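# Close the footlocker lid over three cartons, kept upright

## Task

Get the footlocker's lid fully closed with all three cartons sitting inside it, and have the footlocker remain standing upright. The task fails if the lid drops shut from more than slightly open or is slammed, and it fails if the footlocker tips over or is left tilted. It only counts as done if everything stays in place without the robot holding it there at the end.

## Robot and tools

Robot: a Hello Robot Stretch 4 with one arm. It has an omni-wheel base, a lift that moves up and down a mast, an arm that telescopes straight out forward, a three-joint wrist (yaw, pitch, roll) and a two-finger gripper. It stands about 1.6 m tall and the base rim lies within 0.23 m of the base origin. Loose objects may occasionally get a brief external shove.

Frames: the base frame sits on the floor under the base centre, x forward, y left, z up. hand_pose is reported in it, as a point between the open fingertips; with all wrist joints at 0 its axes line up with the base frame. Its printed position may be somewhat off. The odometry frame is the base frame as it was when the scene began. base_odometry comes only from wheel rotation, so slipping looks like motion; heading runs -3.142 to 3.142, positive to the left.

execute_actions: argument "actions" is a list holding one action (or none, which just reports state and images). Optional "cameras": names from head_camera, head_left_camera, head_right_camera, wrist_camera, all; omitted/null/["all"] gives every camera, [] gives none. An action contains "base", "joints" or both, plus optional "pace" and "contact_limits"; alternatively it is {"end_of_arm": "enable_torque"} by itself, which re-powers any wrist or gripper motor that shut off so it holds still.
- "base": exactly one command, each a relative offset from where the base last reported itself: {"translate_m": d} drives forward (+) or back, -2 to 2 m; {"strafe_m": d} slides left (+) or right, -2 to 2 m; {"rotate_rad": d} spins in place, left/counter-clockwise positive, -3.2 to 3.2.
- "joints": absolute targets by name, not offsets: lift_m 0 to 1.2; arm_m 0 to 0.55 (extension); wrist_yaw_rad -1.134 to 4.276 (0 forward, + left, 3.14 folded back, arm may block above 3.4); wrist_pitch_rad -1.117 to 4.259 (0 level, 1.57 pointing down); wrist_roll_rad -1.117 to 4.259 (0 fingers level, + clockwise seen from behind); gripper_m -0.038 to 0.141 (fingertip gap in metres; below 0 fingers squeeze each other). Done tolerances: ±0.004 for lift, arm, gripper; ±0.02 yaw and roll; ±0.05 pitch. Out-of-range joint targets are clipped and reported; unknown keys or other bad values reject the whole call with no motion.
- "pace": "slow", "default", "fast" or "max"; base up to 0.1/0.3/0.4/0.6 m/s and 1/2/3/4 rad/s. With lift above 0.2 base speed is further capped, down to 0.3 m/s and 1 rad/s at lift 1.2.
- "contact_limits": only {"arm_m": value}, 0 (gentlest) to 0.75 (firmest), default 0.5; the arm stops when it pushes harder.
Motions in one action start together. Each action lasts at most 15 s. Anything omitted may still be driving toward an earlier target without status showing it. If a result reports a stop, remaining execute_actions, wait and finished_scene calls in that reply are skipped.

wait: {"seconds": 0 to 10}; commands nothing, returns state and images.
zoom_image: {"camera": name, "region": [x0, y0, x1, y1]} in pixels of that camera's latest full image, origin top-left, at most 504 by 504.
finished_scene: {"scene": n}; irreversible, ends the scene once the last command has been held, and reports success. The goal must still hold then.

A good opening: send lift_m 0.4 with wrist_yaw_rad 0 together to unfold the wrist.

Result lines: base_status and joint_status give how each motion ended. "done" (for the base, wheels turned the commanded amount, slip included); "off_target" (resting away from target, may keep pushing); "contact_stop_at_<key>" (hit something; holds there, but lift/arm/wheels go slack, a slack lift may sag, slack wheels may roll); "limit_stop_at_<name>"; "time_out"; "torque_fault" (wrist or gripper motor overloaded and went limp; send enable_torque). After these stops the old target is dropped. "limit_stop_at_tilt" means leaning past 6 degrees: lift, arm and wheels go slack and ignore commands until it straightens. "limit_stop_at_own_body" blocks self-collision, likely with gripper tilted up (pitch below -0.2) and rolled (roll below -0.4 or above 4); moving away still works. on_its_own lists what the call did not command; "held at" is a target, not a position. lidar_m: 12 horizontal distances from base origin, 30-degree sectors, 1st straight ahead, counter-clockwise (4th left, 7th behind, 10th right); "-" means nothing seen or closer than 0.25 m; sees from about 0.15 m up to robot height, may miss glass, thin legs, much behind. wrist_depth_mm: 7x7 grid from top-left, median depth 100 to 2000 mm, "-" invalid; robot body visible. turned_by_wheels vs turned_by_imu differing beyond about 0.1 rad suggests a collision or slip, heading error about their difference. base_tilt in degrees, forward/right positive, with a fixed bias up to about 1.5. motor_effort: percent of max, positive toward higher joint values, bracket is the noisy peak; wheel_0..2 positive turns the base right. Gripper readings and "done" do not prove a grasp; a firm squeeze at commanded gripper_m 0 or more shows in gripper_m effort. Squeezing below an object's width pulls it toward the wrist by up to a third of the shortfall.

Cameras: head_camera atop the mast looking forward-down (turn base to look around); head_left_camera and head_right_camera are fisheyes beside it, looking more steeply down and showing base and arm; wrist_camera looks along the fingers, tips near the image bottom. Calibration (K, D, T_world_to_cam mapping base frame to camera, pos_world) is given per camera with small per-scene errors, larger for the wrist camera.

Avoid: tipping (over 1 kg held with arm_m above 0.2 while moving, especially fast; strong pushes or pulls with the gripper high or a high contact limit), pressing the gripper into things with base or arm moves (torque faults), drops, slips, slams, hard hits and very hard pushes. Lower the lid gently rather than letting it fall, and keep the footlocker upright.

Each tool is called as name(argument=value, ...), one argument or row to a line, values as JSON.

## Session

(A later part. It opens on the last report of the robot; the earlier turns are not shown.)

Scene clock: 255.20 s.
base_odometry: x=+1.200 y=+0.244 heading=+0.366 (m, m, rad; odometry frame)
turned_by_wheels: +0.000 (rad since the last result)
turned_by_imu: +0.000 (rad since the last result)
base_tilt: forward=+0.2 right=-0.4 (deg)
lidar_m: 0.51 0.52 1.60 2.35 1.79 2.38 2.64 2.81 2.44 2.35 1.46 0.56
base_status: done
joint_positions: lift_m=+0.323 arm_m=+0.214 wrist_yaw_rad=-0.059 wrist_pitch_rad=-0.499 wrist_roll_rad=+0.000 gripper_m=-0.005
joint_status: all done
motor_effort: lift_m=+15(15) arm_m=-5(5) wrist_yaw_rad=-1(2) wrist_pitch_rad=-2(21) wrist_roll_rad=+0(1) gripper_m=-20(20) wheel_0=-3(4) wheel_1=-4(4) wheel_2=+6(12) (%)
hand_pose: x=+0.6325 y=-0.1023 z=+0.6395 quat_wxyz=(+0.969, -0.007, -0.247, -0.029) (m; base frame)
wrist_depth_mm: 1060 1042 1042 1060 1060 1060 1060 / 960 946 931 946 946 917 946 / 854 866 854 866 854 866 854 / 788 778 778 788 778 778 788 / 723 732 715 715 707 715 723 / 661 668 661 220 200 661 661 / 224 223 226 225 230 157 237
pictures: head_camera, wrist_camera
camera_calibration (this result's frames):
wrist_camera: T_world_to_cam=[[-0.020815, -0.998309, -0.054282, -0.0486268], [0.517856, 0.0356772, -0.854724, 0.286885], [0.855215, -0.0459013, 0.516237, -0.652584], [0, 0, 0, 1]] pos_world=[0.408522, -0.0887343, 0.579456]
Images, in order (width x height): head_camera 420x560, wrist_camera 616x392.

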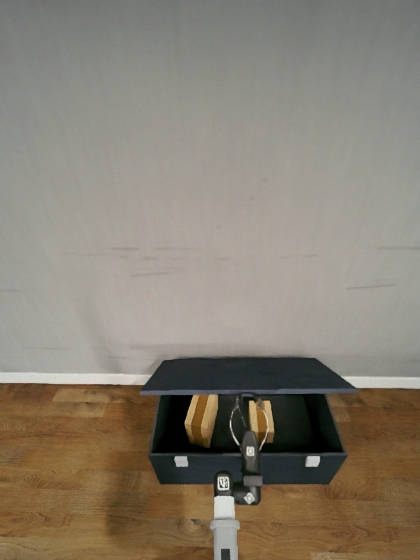

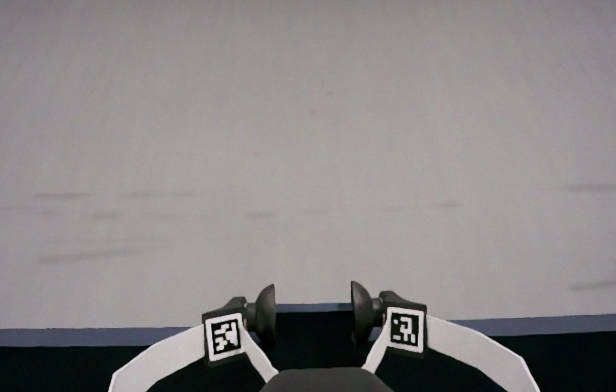

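execute_actions(
  actions=[
    {"base":{"translate_m":-0.025},"joints":{"lift_m":0.291},"pace":"slow"},
  ],
  cameras=[],
)

execute_actions(
  actions=[
    {"base":{"translate_m":-0.022},"joints":{"lift_m":0.256},"pace":"slow"},
  ],
  cameras=["head_camera","wrist_camera"],
)

Scene clock: 259.00 s.
base_odometry: x=+1.177 y=+0.235 heading=+0.366 (m, m, rad; odometry frame)
turned_by_wheels: +0.000 (rad since the last result)
turned_by_imu: +0.000 (rad since the last result)
base_tilt: forward=+0.2 right=-0.5 (deg)
lidar_m: 0.55 0.55 1.60 2.36 1.78 2.41 2.61 2.79 2.41 2.34 1.47 0.57
base_status: done
joint_positions: lift_m=+0.291 arm_m=+0.214 wrist_yaw_rad=-0.059 wrist_pitch_rad=-0.497 wrist_roll_rad=+0.000 gripper_m=-0.005
joint_status: all done
motor_effort: lift_m=+15(16) arm_m=-4(4) wrist_yaw_rad=-3(2) wrist_pitch_rad=-6(13) wrist_roll_rad=+0(1) gripper_m=-19(20) wheel_0=-3(4) wheel_1=-3(5) wheel_2=+7(12) (%)
hand_pose: x=+0.6327 y=-0.1022 z=+0.6071 quat_wxyz=(+0.969, -0.007, -0.246, -0.029) (m; base frame)
wrist_depth_mm: 1098 1098 1118 1078 1078 1098 1098 / 976 991 976 976 960 976 976 / 878 904 878 891 878 891 878 / 820 820 809 798 809 798 798 / 741 741 750 741 741 741 741 / 691 691 683 223 200 683 676 / 228 225 226 229 233 156 243
pictures: none
No camera images: the call's "cameras" was empty. Leave "cameras" out to get every camera's image.

Scene clock: 260.20 s.
base_odometry: x=+1.156 y=+0.227 heading=+0.366 (m, m, rad; odometry frame)
turned_by_wheels: +0.000 (rad since the last result)
turned_by_imu: +0.000 (rad since the last result)
base_tilt: forward=+0.3 right=-0.4 (deg)
lidar_m: 0.57 0.61 1.62 2.35 1.76 2.39 2.62 2.77 2.41 2.34 1.53 0.59
base_status: done
joint_positions: lift_m=+0.256 arm_m=+0.214 wrist_yaw_rad=-0.059 wrist_pitch_rad=-0.497 wrist_roll_rad=+0.000 gripper_m=-0.005
joint_status: all done
motor_effort: lift_m=+16(16) arm_m=-4(5) wrist_yaw_rad=-2(3) wrist_pitch_rad=-9(9) wrist_roll_rad=+0(1) gripper_m=-19(19) wheel_0=-2(3) wheel_1=-3(3) wheel_2=+6(12) (%)
hand_pose: x=+0.6328 y=-0.1022 z=+0.5719 quat_wxyz=(+0.969, -0.007, -0.246, -0.029) (m; base frame)
wrist_depth_mm: 1138 1160 1138 1118 1138 1098 1138 / 1042 1025 1025 1008 991 991 1008 / 917 917 904 904 931 904 904 / 842 820 831 842 831 831 842 / 778 768 768 778 768 768 759 / 715 715 699 223 200 707 707 / 232 226 228 232 236 156 249
pictures: head_camera, wrist_camera
camera_calibration (this result's frames):
wrist_camera: T_world_to_cam=[[-0.0205092, -0.998311, -0.0543534, -0.0523533], [0.516244, 0.0359824, -0.855686, 0.230611], [0.856196, -0.045609, 0.514634, -0.617649], [0, 0, 0, 1]] pos_world=[0.408703, -0.0887331, 0.512348]
Images, in order (width x height): head_camera 420x560, wrist_camera 616x392.

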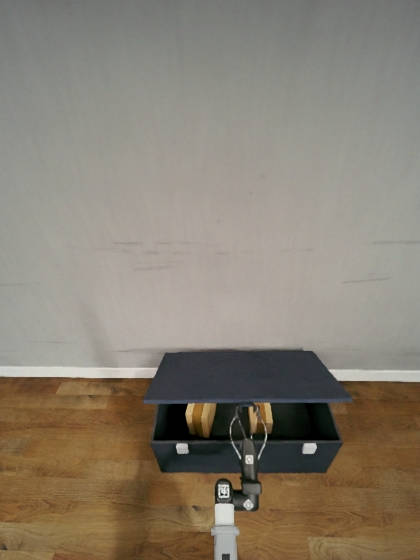

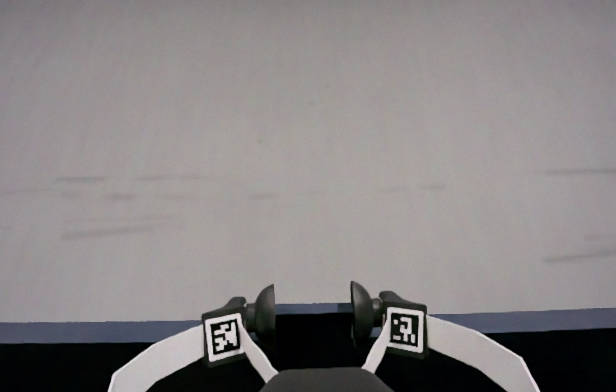

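execute_actions(
  actions=[
    {"base":{"translate_m":-0.018},"joints":{"lift_m":0.220},"pace":"slow"},
  ],
  cameras=[],
)

execute_actions(
  actions=[
    {"base":{"translate_m":-0.015},"joints":{"lift_m":0.182},"pace":"slow"},
  ],
  cameras=["head_camera","wrist_camera"],
)

Scene clock: 263.83 s.
base_odometry: x=+1.140 y=+0.221 heading=+0.366 (m, m, rad; odometry frame)
turned_by_wheels: +0.000 (rad since the last result)
turned_by_imu: +0.000 (rad since the last result)
base_tilt: forward=+0.3 right=-0.4 (deg)
lidar_m: 0.57 0.62 1.66 2.37 1.74 2.38 2.59 2.77 2.42 2.32 1.56 0.61
base_status: done
joint_positions: lift_m=+0.220 arm_m=+0.214 wrist_yaw_rad=-0.059 wrist_pitch_rad=-0.497 wrist_roll_rad=+0.000 gripper_m=-0.005
joint_status: all done
motor_effort: lift_m=+16(15) arm_m=-5(4) wrist_yaw_rad=-3(3) wrist_pitch_rad=-8(9) wrist_roll_rad=+0(0) gripper_m=-19(20) wheel_0=-1(6) wheel_1=-5(7) wheel_2=+7(11) (%)
hand_pose: x=+0.6327 y=-0.1022 z=+0.5360 quat_wxyz=(+0.969, -0.007, -0.246, -0.029) (m; base frame)
wrist_depth_mm: 1160 1182 1182 1160 1160 1160 1160 / 1008 1042 1042 1042 1042 1042 1042 / 946 931 946 931 931 931 931 / 866 866 854 866 854 842 866 / 788 778 788 788 788 788 778 / 723 732 237 225 200 732 492 / 239 226 230 235 243 157 258
pictures: none
No camera images: the call's "cameras" was empty. Leave "cameras" out to get every camera's image.

Scene clock: 265.00 s.
base_odometry: x=+1.126 y=+0.216 heading=+0.366 (m, m, rad; odometry frame)
turned_by_wheels: +0.000 (rad since the last result)
turned_by_imu: +0.000 (rad since the last result)
base_tilt: forward=+0.2 right=-0.4 (deg)
lidar_m: 0.59 0.61 1.68 2.38 1.76 2.41 2.58 2.71 2.45 2.33 1.58 0.64
base_status: done
joint_positions: lift_m=+0.182 arm_m=+0.214 wrist_yaw_rad=-0.059 wrist_pitch_rad=-0.497 wrist_roll_rad=+0.000 gripper_m=-0.005
joint_status: all done
motor_effort: lift_m=+16(16) arm_m=-5(5) wrist_yaw_rad=-2(3) wrist_pitch_rad=-6(13) wrist_roll_rad=+0(1) gripper_m=-18(19) wheel_0=-3(1) wheel_1=-3(5) wheel_2=+6(8) (%)
hand_pose: x=+0.6327 y=-0.1022 z=+0.4980 quat_wxyz=(+0.969, -0.007, -0.246, -0.029) (m; base frame)
wrist_depth_mm: 1205 1182 1182 1182 1182 1160 1182 / 1060 1060 1060 1060 1078 1042 1025 / 960 946 976 960 960 946 960 / 878 878 878 866 866 878 866 / 798 798 809 809 798 788 809 / 750 741 238 227 199 246 500 / 246 230 235 240 249 157 270
pictures: head_camera, wrist_camera
camera_calibration (this result's frames):
wrist_camera: T_world_to_cam=[[-0.0205298, -0.998311, -0.0543388, -0.0563728], [0.516578, 0.0359415, -0.855486, 0.16709], [0.855994, -0.0456331, 0.514967, -0.579609], [0, 0, 0, 1]] pos_world=[0.40867, -0.0887324, 0.438359]
Images, in order (width x height): head_camera 420x560, wrist_camera 616x392.

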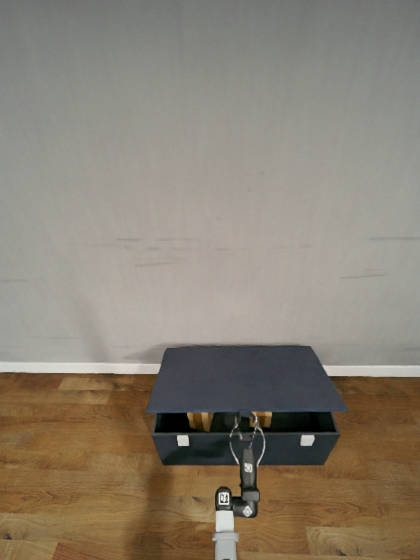

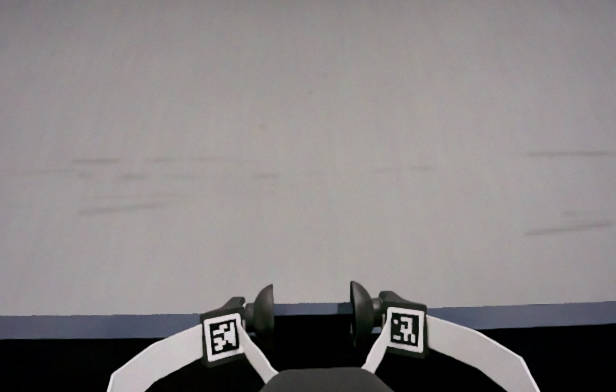

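execute_actions(
  actions=[
    {"base":{"translate_m":-0.012},"joints":{"lift_m":0.143},"pace":"slow"},
  ],
  cameras=[],
)

execute_actions(
  actions=[
    {"base":{"translate_m":-0.009},"joints":{"lift_m":0.103},"pace":"slow"},
  ],
  cameras=["head_camera","wrist_camera"],
)

Scene clock: 268.60 s.
base_odometry: x=+1.115 y=+0.212 heading=+0.366 (m, m, rad; odometry frame)
turned_by_wheels: +0.000 (rad since the last result)
turned_by_imu: +0.000 (rad since the last result)
base_tilt: forward=+0.3 right=-0.5 (deg)
lidar_m: 0.60 0.63 1.67 2.37 1.77 2.41 2.57 2.72 2.43 2.34 1.59 0.63
base_status: done
joint_positions: lift_m=+0.143 arm_m=+0.214 wrist_yaw_rad=-0.059 wrist_pitch_rad=-0.497 wrist_roll_rad=+0.000 gripper_m=-0.005
joint_status: all done
motor_effort: lift_m=+16(14) arm_m=-4(5) wrist_yaw_rad=-2(6) wrist_pitch_rad=-7(17) wrist_roll_rad=+0(1) gripper_m=-17(19) wheel_0=-2(5) wheel_1=-5(4) wheel_2=+7(10) (%)
hand_pose: x=+0.6328 y=-0.1022 z=+0.4590 quat_wxyz=(+0.969, -0.007, -0.246, -0.029) (m; base frame)
wrist_depth_mm: 1205 1205 1205 1205 1182 1182 1205 / 1078 1060 1078 1060 1078 1060 1042 / 976 976 976 976 960 976 976 / 878 891 878 878 878 878 878 / 820 820 798 809 809 820 798 / 759 759 237 229 199 244 504 / 256 234 239 247 259 157 285
pictures: none
No camera images: the call's "cameras" was empty. Leave "cameras" out to get every camera's image.

Scene clock: 269.77 s.
base_odometry: x=+1.107 y=+0.209 heading=+0.366 (m, m, rad; odometry frame)
turned_by_wheels: +0.000 (rad since the last result)
turned_by_imu: +0.000 (rad since the last result)
base_tilt: forward=+0.2 right=-0.3 (deg)
lidar_m: 0.60 0.65 1.70 2.37 1.74 2.38 2.56 2.72 2.40 2.32 1.59 0.66
base_status: done
joint_positions: lift_m=+0.103 arm_m=+0.214 wrist_yaw_rad=-0.059 wrist_pitch_rad=-0.496 wrist_roll_rad=+0.000 gripper_m=-0.005
joint_status: all done
motor_effort: lift_m=+16(16) arm_m=-5(4) wrist_yaw_rad=-2(9) wrist_pitch_rad=-10(22) wrist_roll_rad=+0(0) gripper_m=-20(19) wheel_0=-2(2) wheel_1=-4(8) wheel_2=+7(11) (%)
hand_pose: x=+0.6329 y=-0.1022 z=+0.4187 quat_wxyz=(+0.969, -0.007, -0.245, -0.029) (m; base frame)
wrist_depth_mm: 1229 1229 1229 1182 1205 1205 1205 / 1098 1098 1078 1078 1078 1098 1078 / 991 991 991 976 976 976 976 / 891 904 891 904 891 904 891 / 809 820 831 820 820 809 820 / 759 759 236 233 200 245 252 / 274 241 248 259 278 157 319
pictures: head_camera, wrist_camera
camera_calibration (this result's frames):
wrist_camera: T_world_to_cam=[[-0.0205364, -0.998309, -0.0543819, -0.0606533], [0.515593, 0.0360276, -0.856076, 0.100012], [0.856587, -0.0456196, 0.513981, -0.538854], [0, 0, 0, 1]] pos_world=[0.408764, -0.0887362, 0.35928]
Images, in order (width x height): head_camera 420x560, wrist_camera 616x392.

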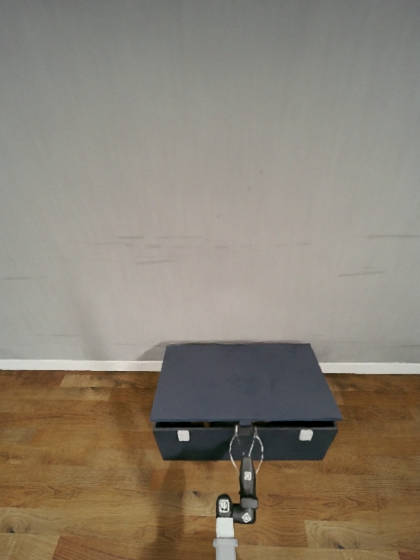

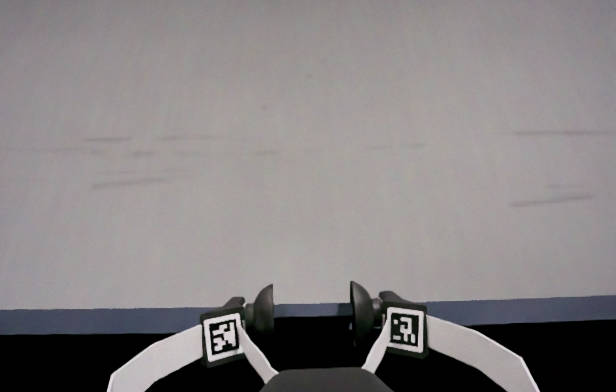

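execute_actions(
  actions=[
    {"base":{"translate_m":-0.005},"joints":{"lift_m":0.063},"pace":"slow"},
  ],
  cameras=["head_camera","wrist_camera"],
)

execute_actions(
  actions=[
    {"joints":{"lift_m":0.04},"pace":"slow"},
  ],
  cameras=["head_camera","wrist_camera"],
)

Scene clock: 274.07 s.
base_odometry: x=+1.102 y=+0.207 heading=+0.366 (m, m, rad; odometry frame)
turned_by_wheels: +0.000 (rad since the last result)
turned_by_imu: +0.000 (rad since the last result)
base_tilt: forward=+0.3 right=-0.4 (deg)
lidar_m: 0.61 0.65 1.72 2.31 1.72 2.42 2.55 2.74 2.43 2.35 1.59 0.68
base_status: done
joint_positions: lift_m=+0.063 arm_m=+0.214 wrist_yaw_rad=-0.059 wrist_pitch_rad=-0.496 wrist_roll_rad=+0.000 gripper_m=-0.005
joint_status: all done
motor_effort: lift_m=+16(16) arm_m=-5(4) wrist_yaw_rad=-2(8) wrist_pitch_rad=-12(23) wrist_roll_rad=+0(0) gripper_m=-17(20) wheel_0=-4(6) wheel_1=-4(5) wheel_2=+8(10) (%)
hand_pose: x=+0.6329 y=-0.1022 z=+0.3786 quat_wxyz=(+0.969, -0.007, -0.245, -0.029) (m; base frame)
wrist_depth_mm: 1205 1229 1205 1229 1229 1205 1229 / 1098 1078 1078 1098 1098 1098 1078 / 1008 991 960 991 976 991 976 / 904 904 904 904 891 904 904 / 842 820 831 831 820 831 820 / 239 238 236 237 198 248 247 / 276 215 216 278 218 157 297
pictures: head_camera, wrist_camera
camera_calibration (this result's frames):
wrist_camera: T_world_to_cam=[[-0.0206671, -0.998306, -0.0543898, -0.0627771], [0.515424, 0.035976, -0.85618, 0.0658479], [0.856686, -0.0457285, 0.513808, -0.518283], [0, 0, 0, 1]] pos_world=[0.408769, -0.0887401, 0.319261]
Images, in order (width x height): head_camera 420x560, wrist_camera 616x392.

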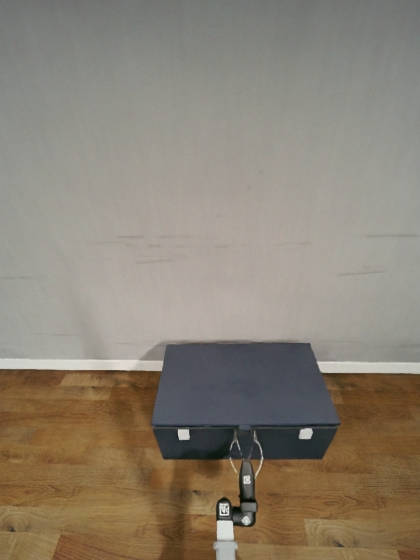

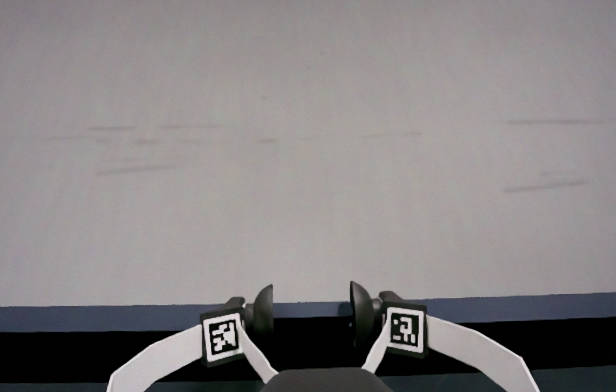

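Scene clock: 275.03 s.
base_odometry: x=+1.102 y=+0.207 heading=+0.366 (m, m, rad; odometry frame)
turned_by_wheels: +0.000 (rad since the last result)
turned_by_imu: +0.000 (rad since the last result)
base_tilt: forward=+0.4 right=-0.5 (deg)
lidar_m: 0.62 0.66 1.72 2.35 1.75 2.39 2.54 2.73 2.40 2.33 1.60 0.65
base_status: not commanded
joint_positions: lift_m=+0.041 arm_m=+0.214 wrist_yaw_rad=-0.057 wrist_pitch_rad=-0.505 wrist_roll_rad=+0.000 gripper_m=-0.004
joint_status: all done
motor_effort: lift_m=+11(16) arm_m=-4(5) wrist_yaw_rad=-8(7) wrist_pitch_rad=+15(16) wrist_roll_rad=+0(1) gripper_m=-21(22) wheel_0=-3(4) wheel_1=-4(4) wheel_2=+7(8) (%)
hand_pose: x=+0.6318 y=-0.1017 z=+0.3584 quat_wxyz=(+0.968, -0.007, -0.250, -0.028) (m; base frame)
wrist_depth_mm: 1281 1255 1281 1255 1255 1229 1255 / 1138 1118 1118 1098 1078 1118 1118 / 1008 1025 1008 991 1008 1008 1008 / 917 904 904 917 891 904 891 / 842 854 842 831 820 842 831 / 238 240 236 245 202 247 248 / 220 216 217 208 219 156 225
pictures: head_camera, wrist_camera
camera_calibration (this result's frames):
wrist_camera: T_world_to_cam=[[-0.0184064, -0.998369, -0.0540379, -0.064952], [0.52319, 0.0364392, -0.851437, 0.042491], [0.852017, -0.043944, 0.521666, -0.506605], [0, 0, 0, 1]] pos_world=[0.40821, -0.0886566, 0.296947]
Images, in order (width x height): head_camera 420x560, wrist_camera 616x392.

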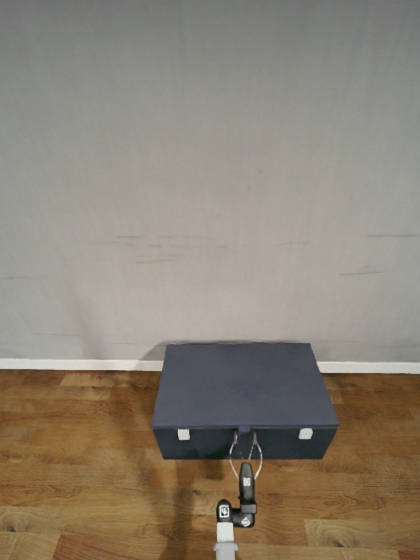

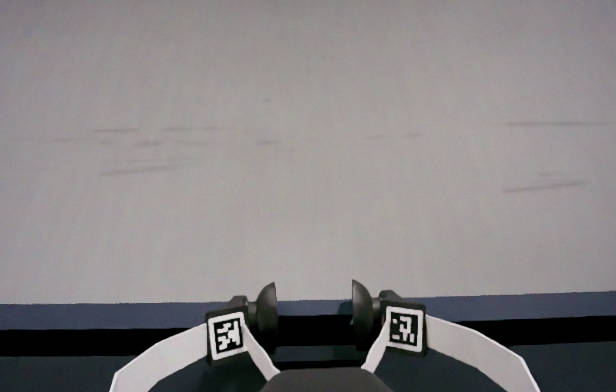

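execute_actions(
  actions=[
    {"joints":{"gripper_m":0.025,"arm_m":0.203},"pace":"slow"},
  ],
  cameras=["wrist_camera"],
)

Scene clock: 282.40 s.
base_odometry: x=+1.102 y=+0.207 heading=+0.366 (m, m, rad; odometry frame)
turned_by_wheels: +0.000 (rad since the last result)
turned_by_imu: +0.000 (rad since the last result)
base_tilt: forward=+0.3 right=-0.4 (deg)
lidar_m: 0.62 0.64 1.71 2.30 1.74 2.39 2.53 2.70 2.43 2.33 1.60 0.66
base_status: not commanded
joint_positions: lift_m=+0.040 arm_m=+0.204 wrist_yaw_rad=-0.059 wrist_pitch_rad=-0.502 wrist_roll_rad=+0.000 gripper_m=+0.025
joint_status: all done
motor_effort: lift_m=+14(14) arm_m=-5(10) wrist_yaw_rad=-3(13) wrist_pitch_rad=+6(16) wrist_roll_rad=+0(1) gripper_m=-8(22) wheel_0=-3(3) wheel_1=-4(4) wheel_2=+7(7) (%)
hand_pose: x=+0.6222 y=-0.1021 z=+0.3573 quat_wxyz=(+0.968, -0.007, -0.248, -0.028) (m; base frame)
wrist_depth_mm: 1281 1281 1281 1255 1229 1255 1255 / 1118 1138 1118 1098 1098 1118 1118 / 1025 1008 1025 991 1008 1025 1008 / 917 931 931 904 931 917 891 / 842 842 854 854 842 842 831 / 248 249 250 257 209 257 259 / 230 230 226 216 229 228 236
pictures: wrist_camera
camera_calibration (this result's frames):
wrist_camera: T_world_to_cam=[[-0.0201512, -0.998329, -0.0541611, -0.0644672], [0.520517, 0.0357757, -0.853102, 0.0488528], [0.853614, -0.0453827, 0.518926, -0.498007], [0, 0, 0, 1]] pos_world=[0.398378, -0.0887081, 0.296613]
Images, in order (width x height): wrist_camera 616x392.

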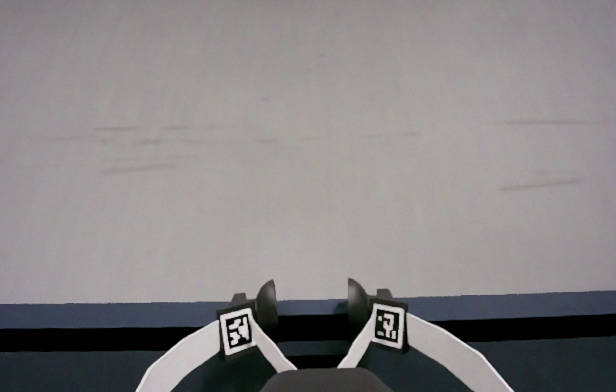

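execute_actions(
  actions=[
    {"joints":{"arm_m":0.195},"pace":"slow"},
  ],
  cameras=["wrist_camera"],
)

execute_actions(
  actions=[
    {"joints":{"lift_m":0.03},"pace":"slow"},
  ],
  cameras=["wrist_camera"],
)

Scene clock: 285.77 s.
base_odometry: x=+1.102 y=+0.207 heading=+0.366 (m, m, rad; odometry frame)
turned_by_wheels: +0.000 (rad since the last result)
turned_by_imu: +0.000 (rad since the last result)
base_tilt: forward=+0.3 right=-0.4 (deg)
lidar_m: 0.63 0.64 1.73 2.32 1.73 2.39 2.55 2.71 2.41 2.34 1.61 0.68
base_status: not commanded
joint_positions: lift_m=+0.040 arm_m=+0.196 wrist_yaw_rad=-0.057 wrist_pitch_rad=-0.496 wrist_roll_rad=+0.000 gripper_m=+0.025
joint_status: all done
motor_effort: lift_m=+15(15) arm_m=-7(8) wrist_yaw_rad=-9(9) wrist_pitch_rad=-9(12) wrist_roll_rad=+0(1) gripper_m=-11(8) wheel_0=-2(3) wheel_1=-4(3) wheel_2=+7(7) (%)
hand_pose: x=+0.6155 y=-0.1017 z=+0.3557 quat_wxyz=(+0.969, -0.007, -0.245, -0.028) (m; base frame)
wrist_depth_mm: 1281 1255 1255 1229 1229 1229 1229 / 1138 1118 1118 1098 1098 1098 1118 / 1025 1008 1008 1008 1008 1008 1008 / 931 931 917 917 931 904 917 / 866 866 842 842 854 842 854 / 788 788 778 253 211 778 768 / 236 237 232 225 233 234 241
pictures: wrist_camera
camera_calibration (this result's frames):
wrist_camera: T_world_to_cam=[[-0.018593, -0.998347, -0.0543866, -0.0651494], [0.515419, 0.0370404, -0.856138, 0.0552721], [0.856737, -0.04395, 0.513878, -0.491484], [0, 0, 0, 1]] pos_world=[0.391373, -0.0886897, 0.29634]
Images, in order (width x height): wrist_camera 616x392.

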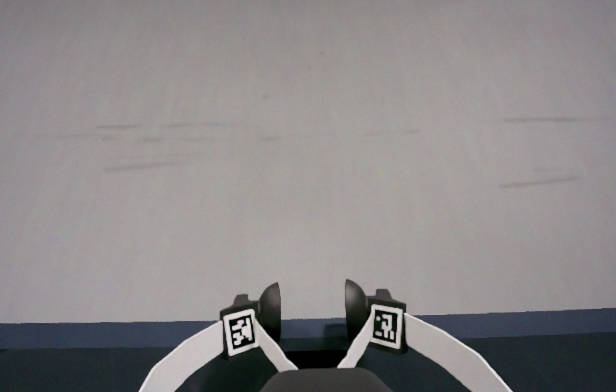

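Scene clock: 286.50 s.
base_odometry: x=+1.102 y=+0.207 heading=+0.366 (m, m, rad; odometry frame)
turned_by_wheels: +0.000 (rad since the last result)
turned_by_imu: +0.000 (rad since the last result)
base_tilt: forward=+0.2 right=-0.3 (deg)
lidar_m: 0.61 0.67 1.73 2.36 1.74 2.43 2.55 2.74 2.43 2.33 1.62 0.64
base_status: not commanded
joint_positions: lift_m=+0.030 arm_m=+0.196 wrist_yaw_rad=-0.057 wrist_pitch_rad=-0.503 wrist_roll_rad=+0.000 gripper_m=+0.025
joint_status: all done
motor_effort: lift_m=+12(13) arm_m=-6(7) wrist_yaw_rad=-9(9) wrist_pitch_rad=+10(9) wrist_roll_rad=-1(0) gripper_m=-12(9) wheel_0=-3(2) wheel_1=-3(4) wheel_2=+7(7) (%)
hand_pose: x=+0.6145 y=-0.1016 z=+0.3478 quat_wxyz=(+0.968, -0.007, -0.249, -0.027) (m; base frame)
wrist_depth_mm: 1281 1308 1229 1255 1281 1255 1281 / 1138 1138 1118 1118 1138 1118 1138 / 1042 1025 1025 1008 1025 1008 1025 / 946 931 931 917 917 917 917 / 854 854 854 854 854 854 842 / 798 788 253 233 208 778 525 / 237 238 233 227 235 234 241
pictures: wrist_camera
camera_calibration (this result's frames):
wrist_camera: T_world_to_cam=[[-0.0181112, -0.998371, -0.054114, -0.0659164], [0.521498, 0.0367449, -0.852461, 0.0439334], [0.85306, -0.0436595, 0.519983, -0.486322], [0, 0, 0, 1]] pos_world=[0.390757, -0.0886559, 0.286764]
Images, in order (width x height): wrist_camera 616x392.

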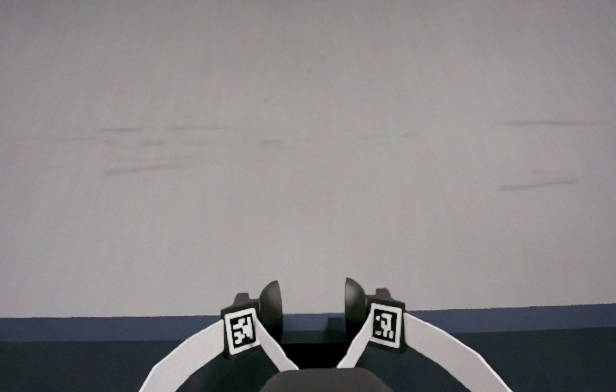

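Lid is closed. Release and back off.

execute_actions(
  actions=[
    {"joints":{"gripper_m":0.08,"arm_m":0.19,"lift_m":0.036},"pace":"slow"},
  ],
  cameras=[],
)

execute_actions(
  actions=[
    {"base":{"translate_m":-0.12},"joints":{"wrist_pitch_rad":-0.1}},
  ],
  cameras=["head_camera","wrist_camera"],
)

Scene clock: 292.13 s.
base_odometry: x=+1.102 y=+0.207 heading=+0.366 (m, m, rad; odometry frame)
turned_by_wheels: +0.000 (rad since the last result)
turned_by_imu: +0.000 (rad since the last result)
base_tilt: forward=+0.2 right=-0.4 (deg)
lidar_m: 0.62 0.64 1.73 2.34 1.71 2.41 2.56 2.71 2.39 2.34 1.55 0.66
base_status: not commanded
joint_positions: lift_m=+0.036 arm_m=+0.191 wrist_yaw_rad=-0.060 wrist_pitch_rad=-0.498 wrist_roll_rad=+0.000 gripper_m=+0.080
joint_status: all done
motor_effort: lift_m=+22(22) arm_m=-6(5) wrist_yaw_rad=-1(9) wrist_pitch_rad=-4(11) wrist_roll_rad=+1(1) gripper_m=-2(9) wheel_0=-3(2) wheel_1=-4(3) wheel_2=+7(7) (%)
hand_pose: x=+0.6100 y=-0.1024 z=+0.3517 quat_wxyz=(+0.969, -0.007, -0.246, -0.029) (m; base frame)
wrist_depth_mm: 1281 1255 1255 1281 1255 1255 1255 / 1118 1118 1118 1118 1118 1118 1138 / 1008 1025 1025 1025 1008 991 1008 / 931 946 931 946 931 931 917 / 854 866 866 866 854 842 854 / 788 798 253 809 216 788 788 / 241 242 237 230 243 240 247
pictures: none
No camera images: the call's "cameras" was empty. Leave "cameras" out to get every camera's image.

Scene clock: 293.80 s.
base_odometry: x=+0.990 y=+0.164 heading=+0.366 (m, m, rad; odometry frame)
turned_by_wheels: +0.000 (rad since the last result)
turned_by_imu: +0.000 (rad since the last result)
base_tilt: forward=+0.2 right=-0.3 (deg)
lidar_m: 0.72 0.80 1.89 1.91 1.71 2.41 2.43 2.58 2.42 2.33 1.76 0.79
base_status: done
joint_positions: lift_m=+0.036 arm_m=+0.191 wrist_yaw_rad=-0.060 wrist_pitch_rad=-0.098 wrist_roll_rad=+0.000 gripper_m=+0.080
joint_status: all done
motor_effort: lift_m=+22(22) arm_m=-7(7) wrist_yaw_rad=+0(0) wrist_pitch_rad=-3(3) wrist_roll_rad=+1(0) gripper_m=-2(3) wheel_0=-2(8) wheel_1=-4(9) wheel_2=+3(11) (%)
hand_pose: x=+0.6435 y=-0.1044 z=+0.2422 quat_wxyz=(+0.998, -0.001, -0.049, -0.030) (m; base frame)
wrist_depth_mm: 976 960 960 960 960 976 960 / 931 931 931 946 946 960 946 / 917 917 917 917 917 931 917 / 353 357 359 359 366 368 366 / 345 353 351 355 357 359 362 / 338 342 342 349 216 353 355 / 334 334 338 338 342 342 349
pictures: head_camera, wrist_camera
camera_calibration (this result's frames):
wrist_camera: T_world_to_cam=[[-0.0455452, -0.996849, -0.0649484, -0.0534715], [0.14478, 0.0577425, -0.987778, 0.216344], [0.988415, -0.0543918, 0.141694, -0.452898], [0, 0, 0, 1]] pos_world=[0.413894, -0.0904292, 0.2744]
Images, in order (width x height): head_camera 420x560, wrist_camera 616x392.

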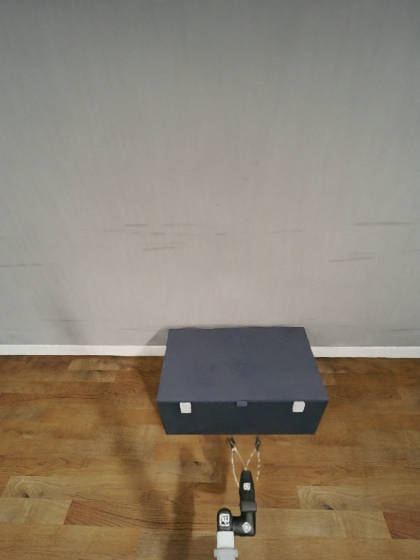

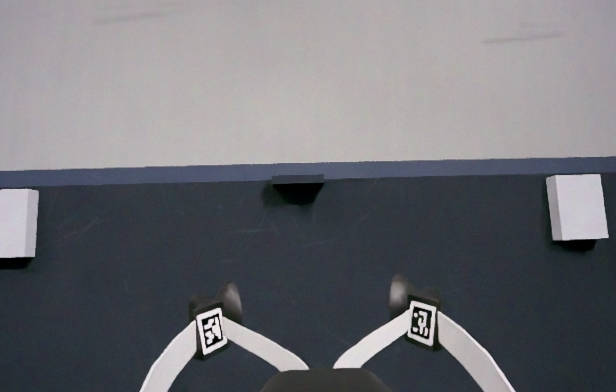

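finished_scene(
  scene=1,
)

The scene is finished: the task was done.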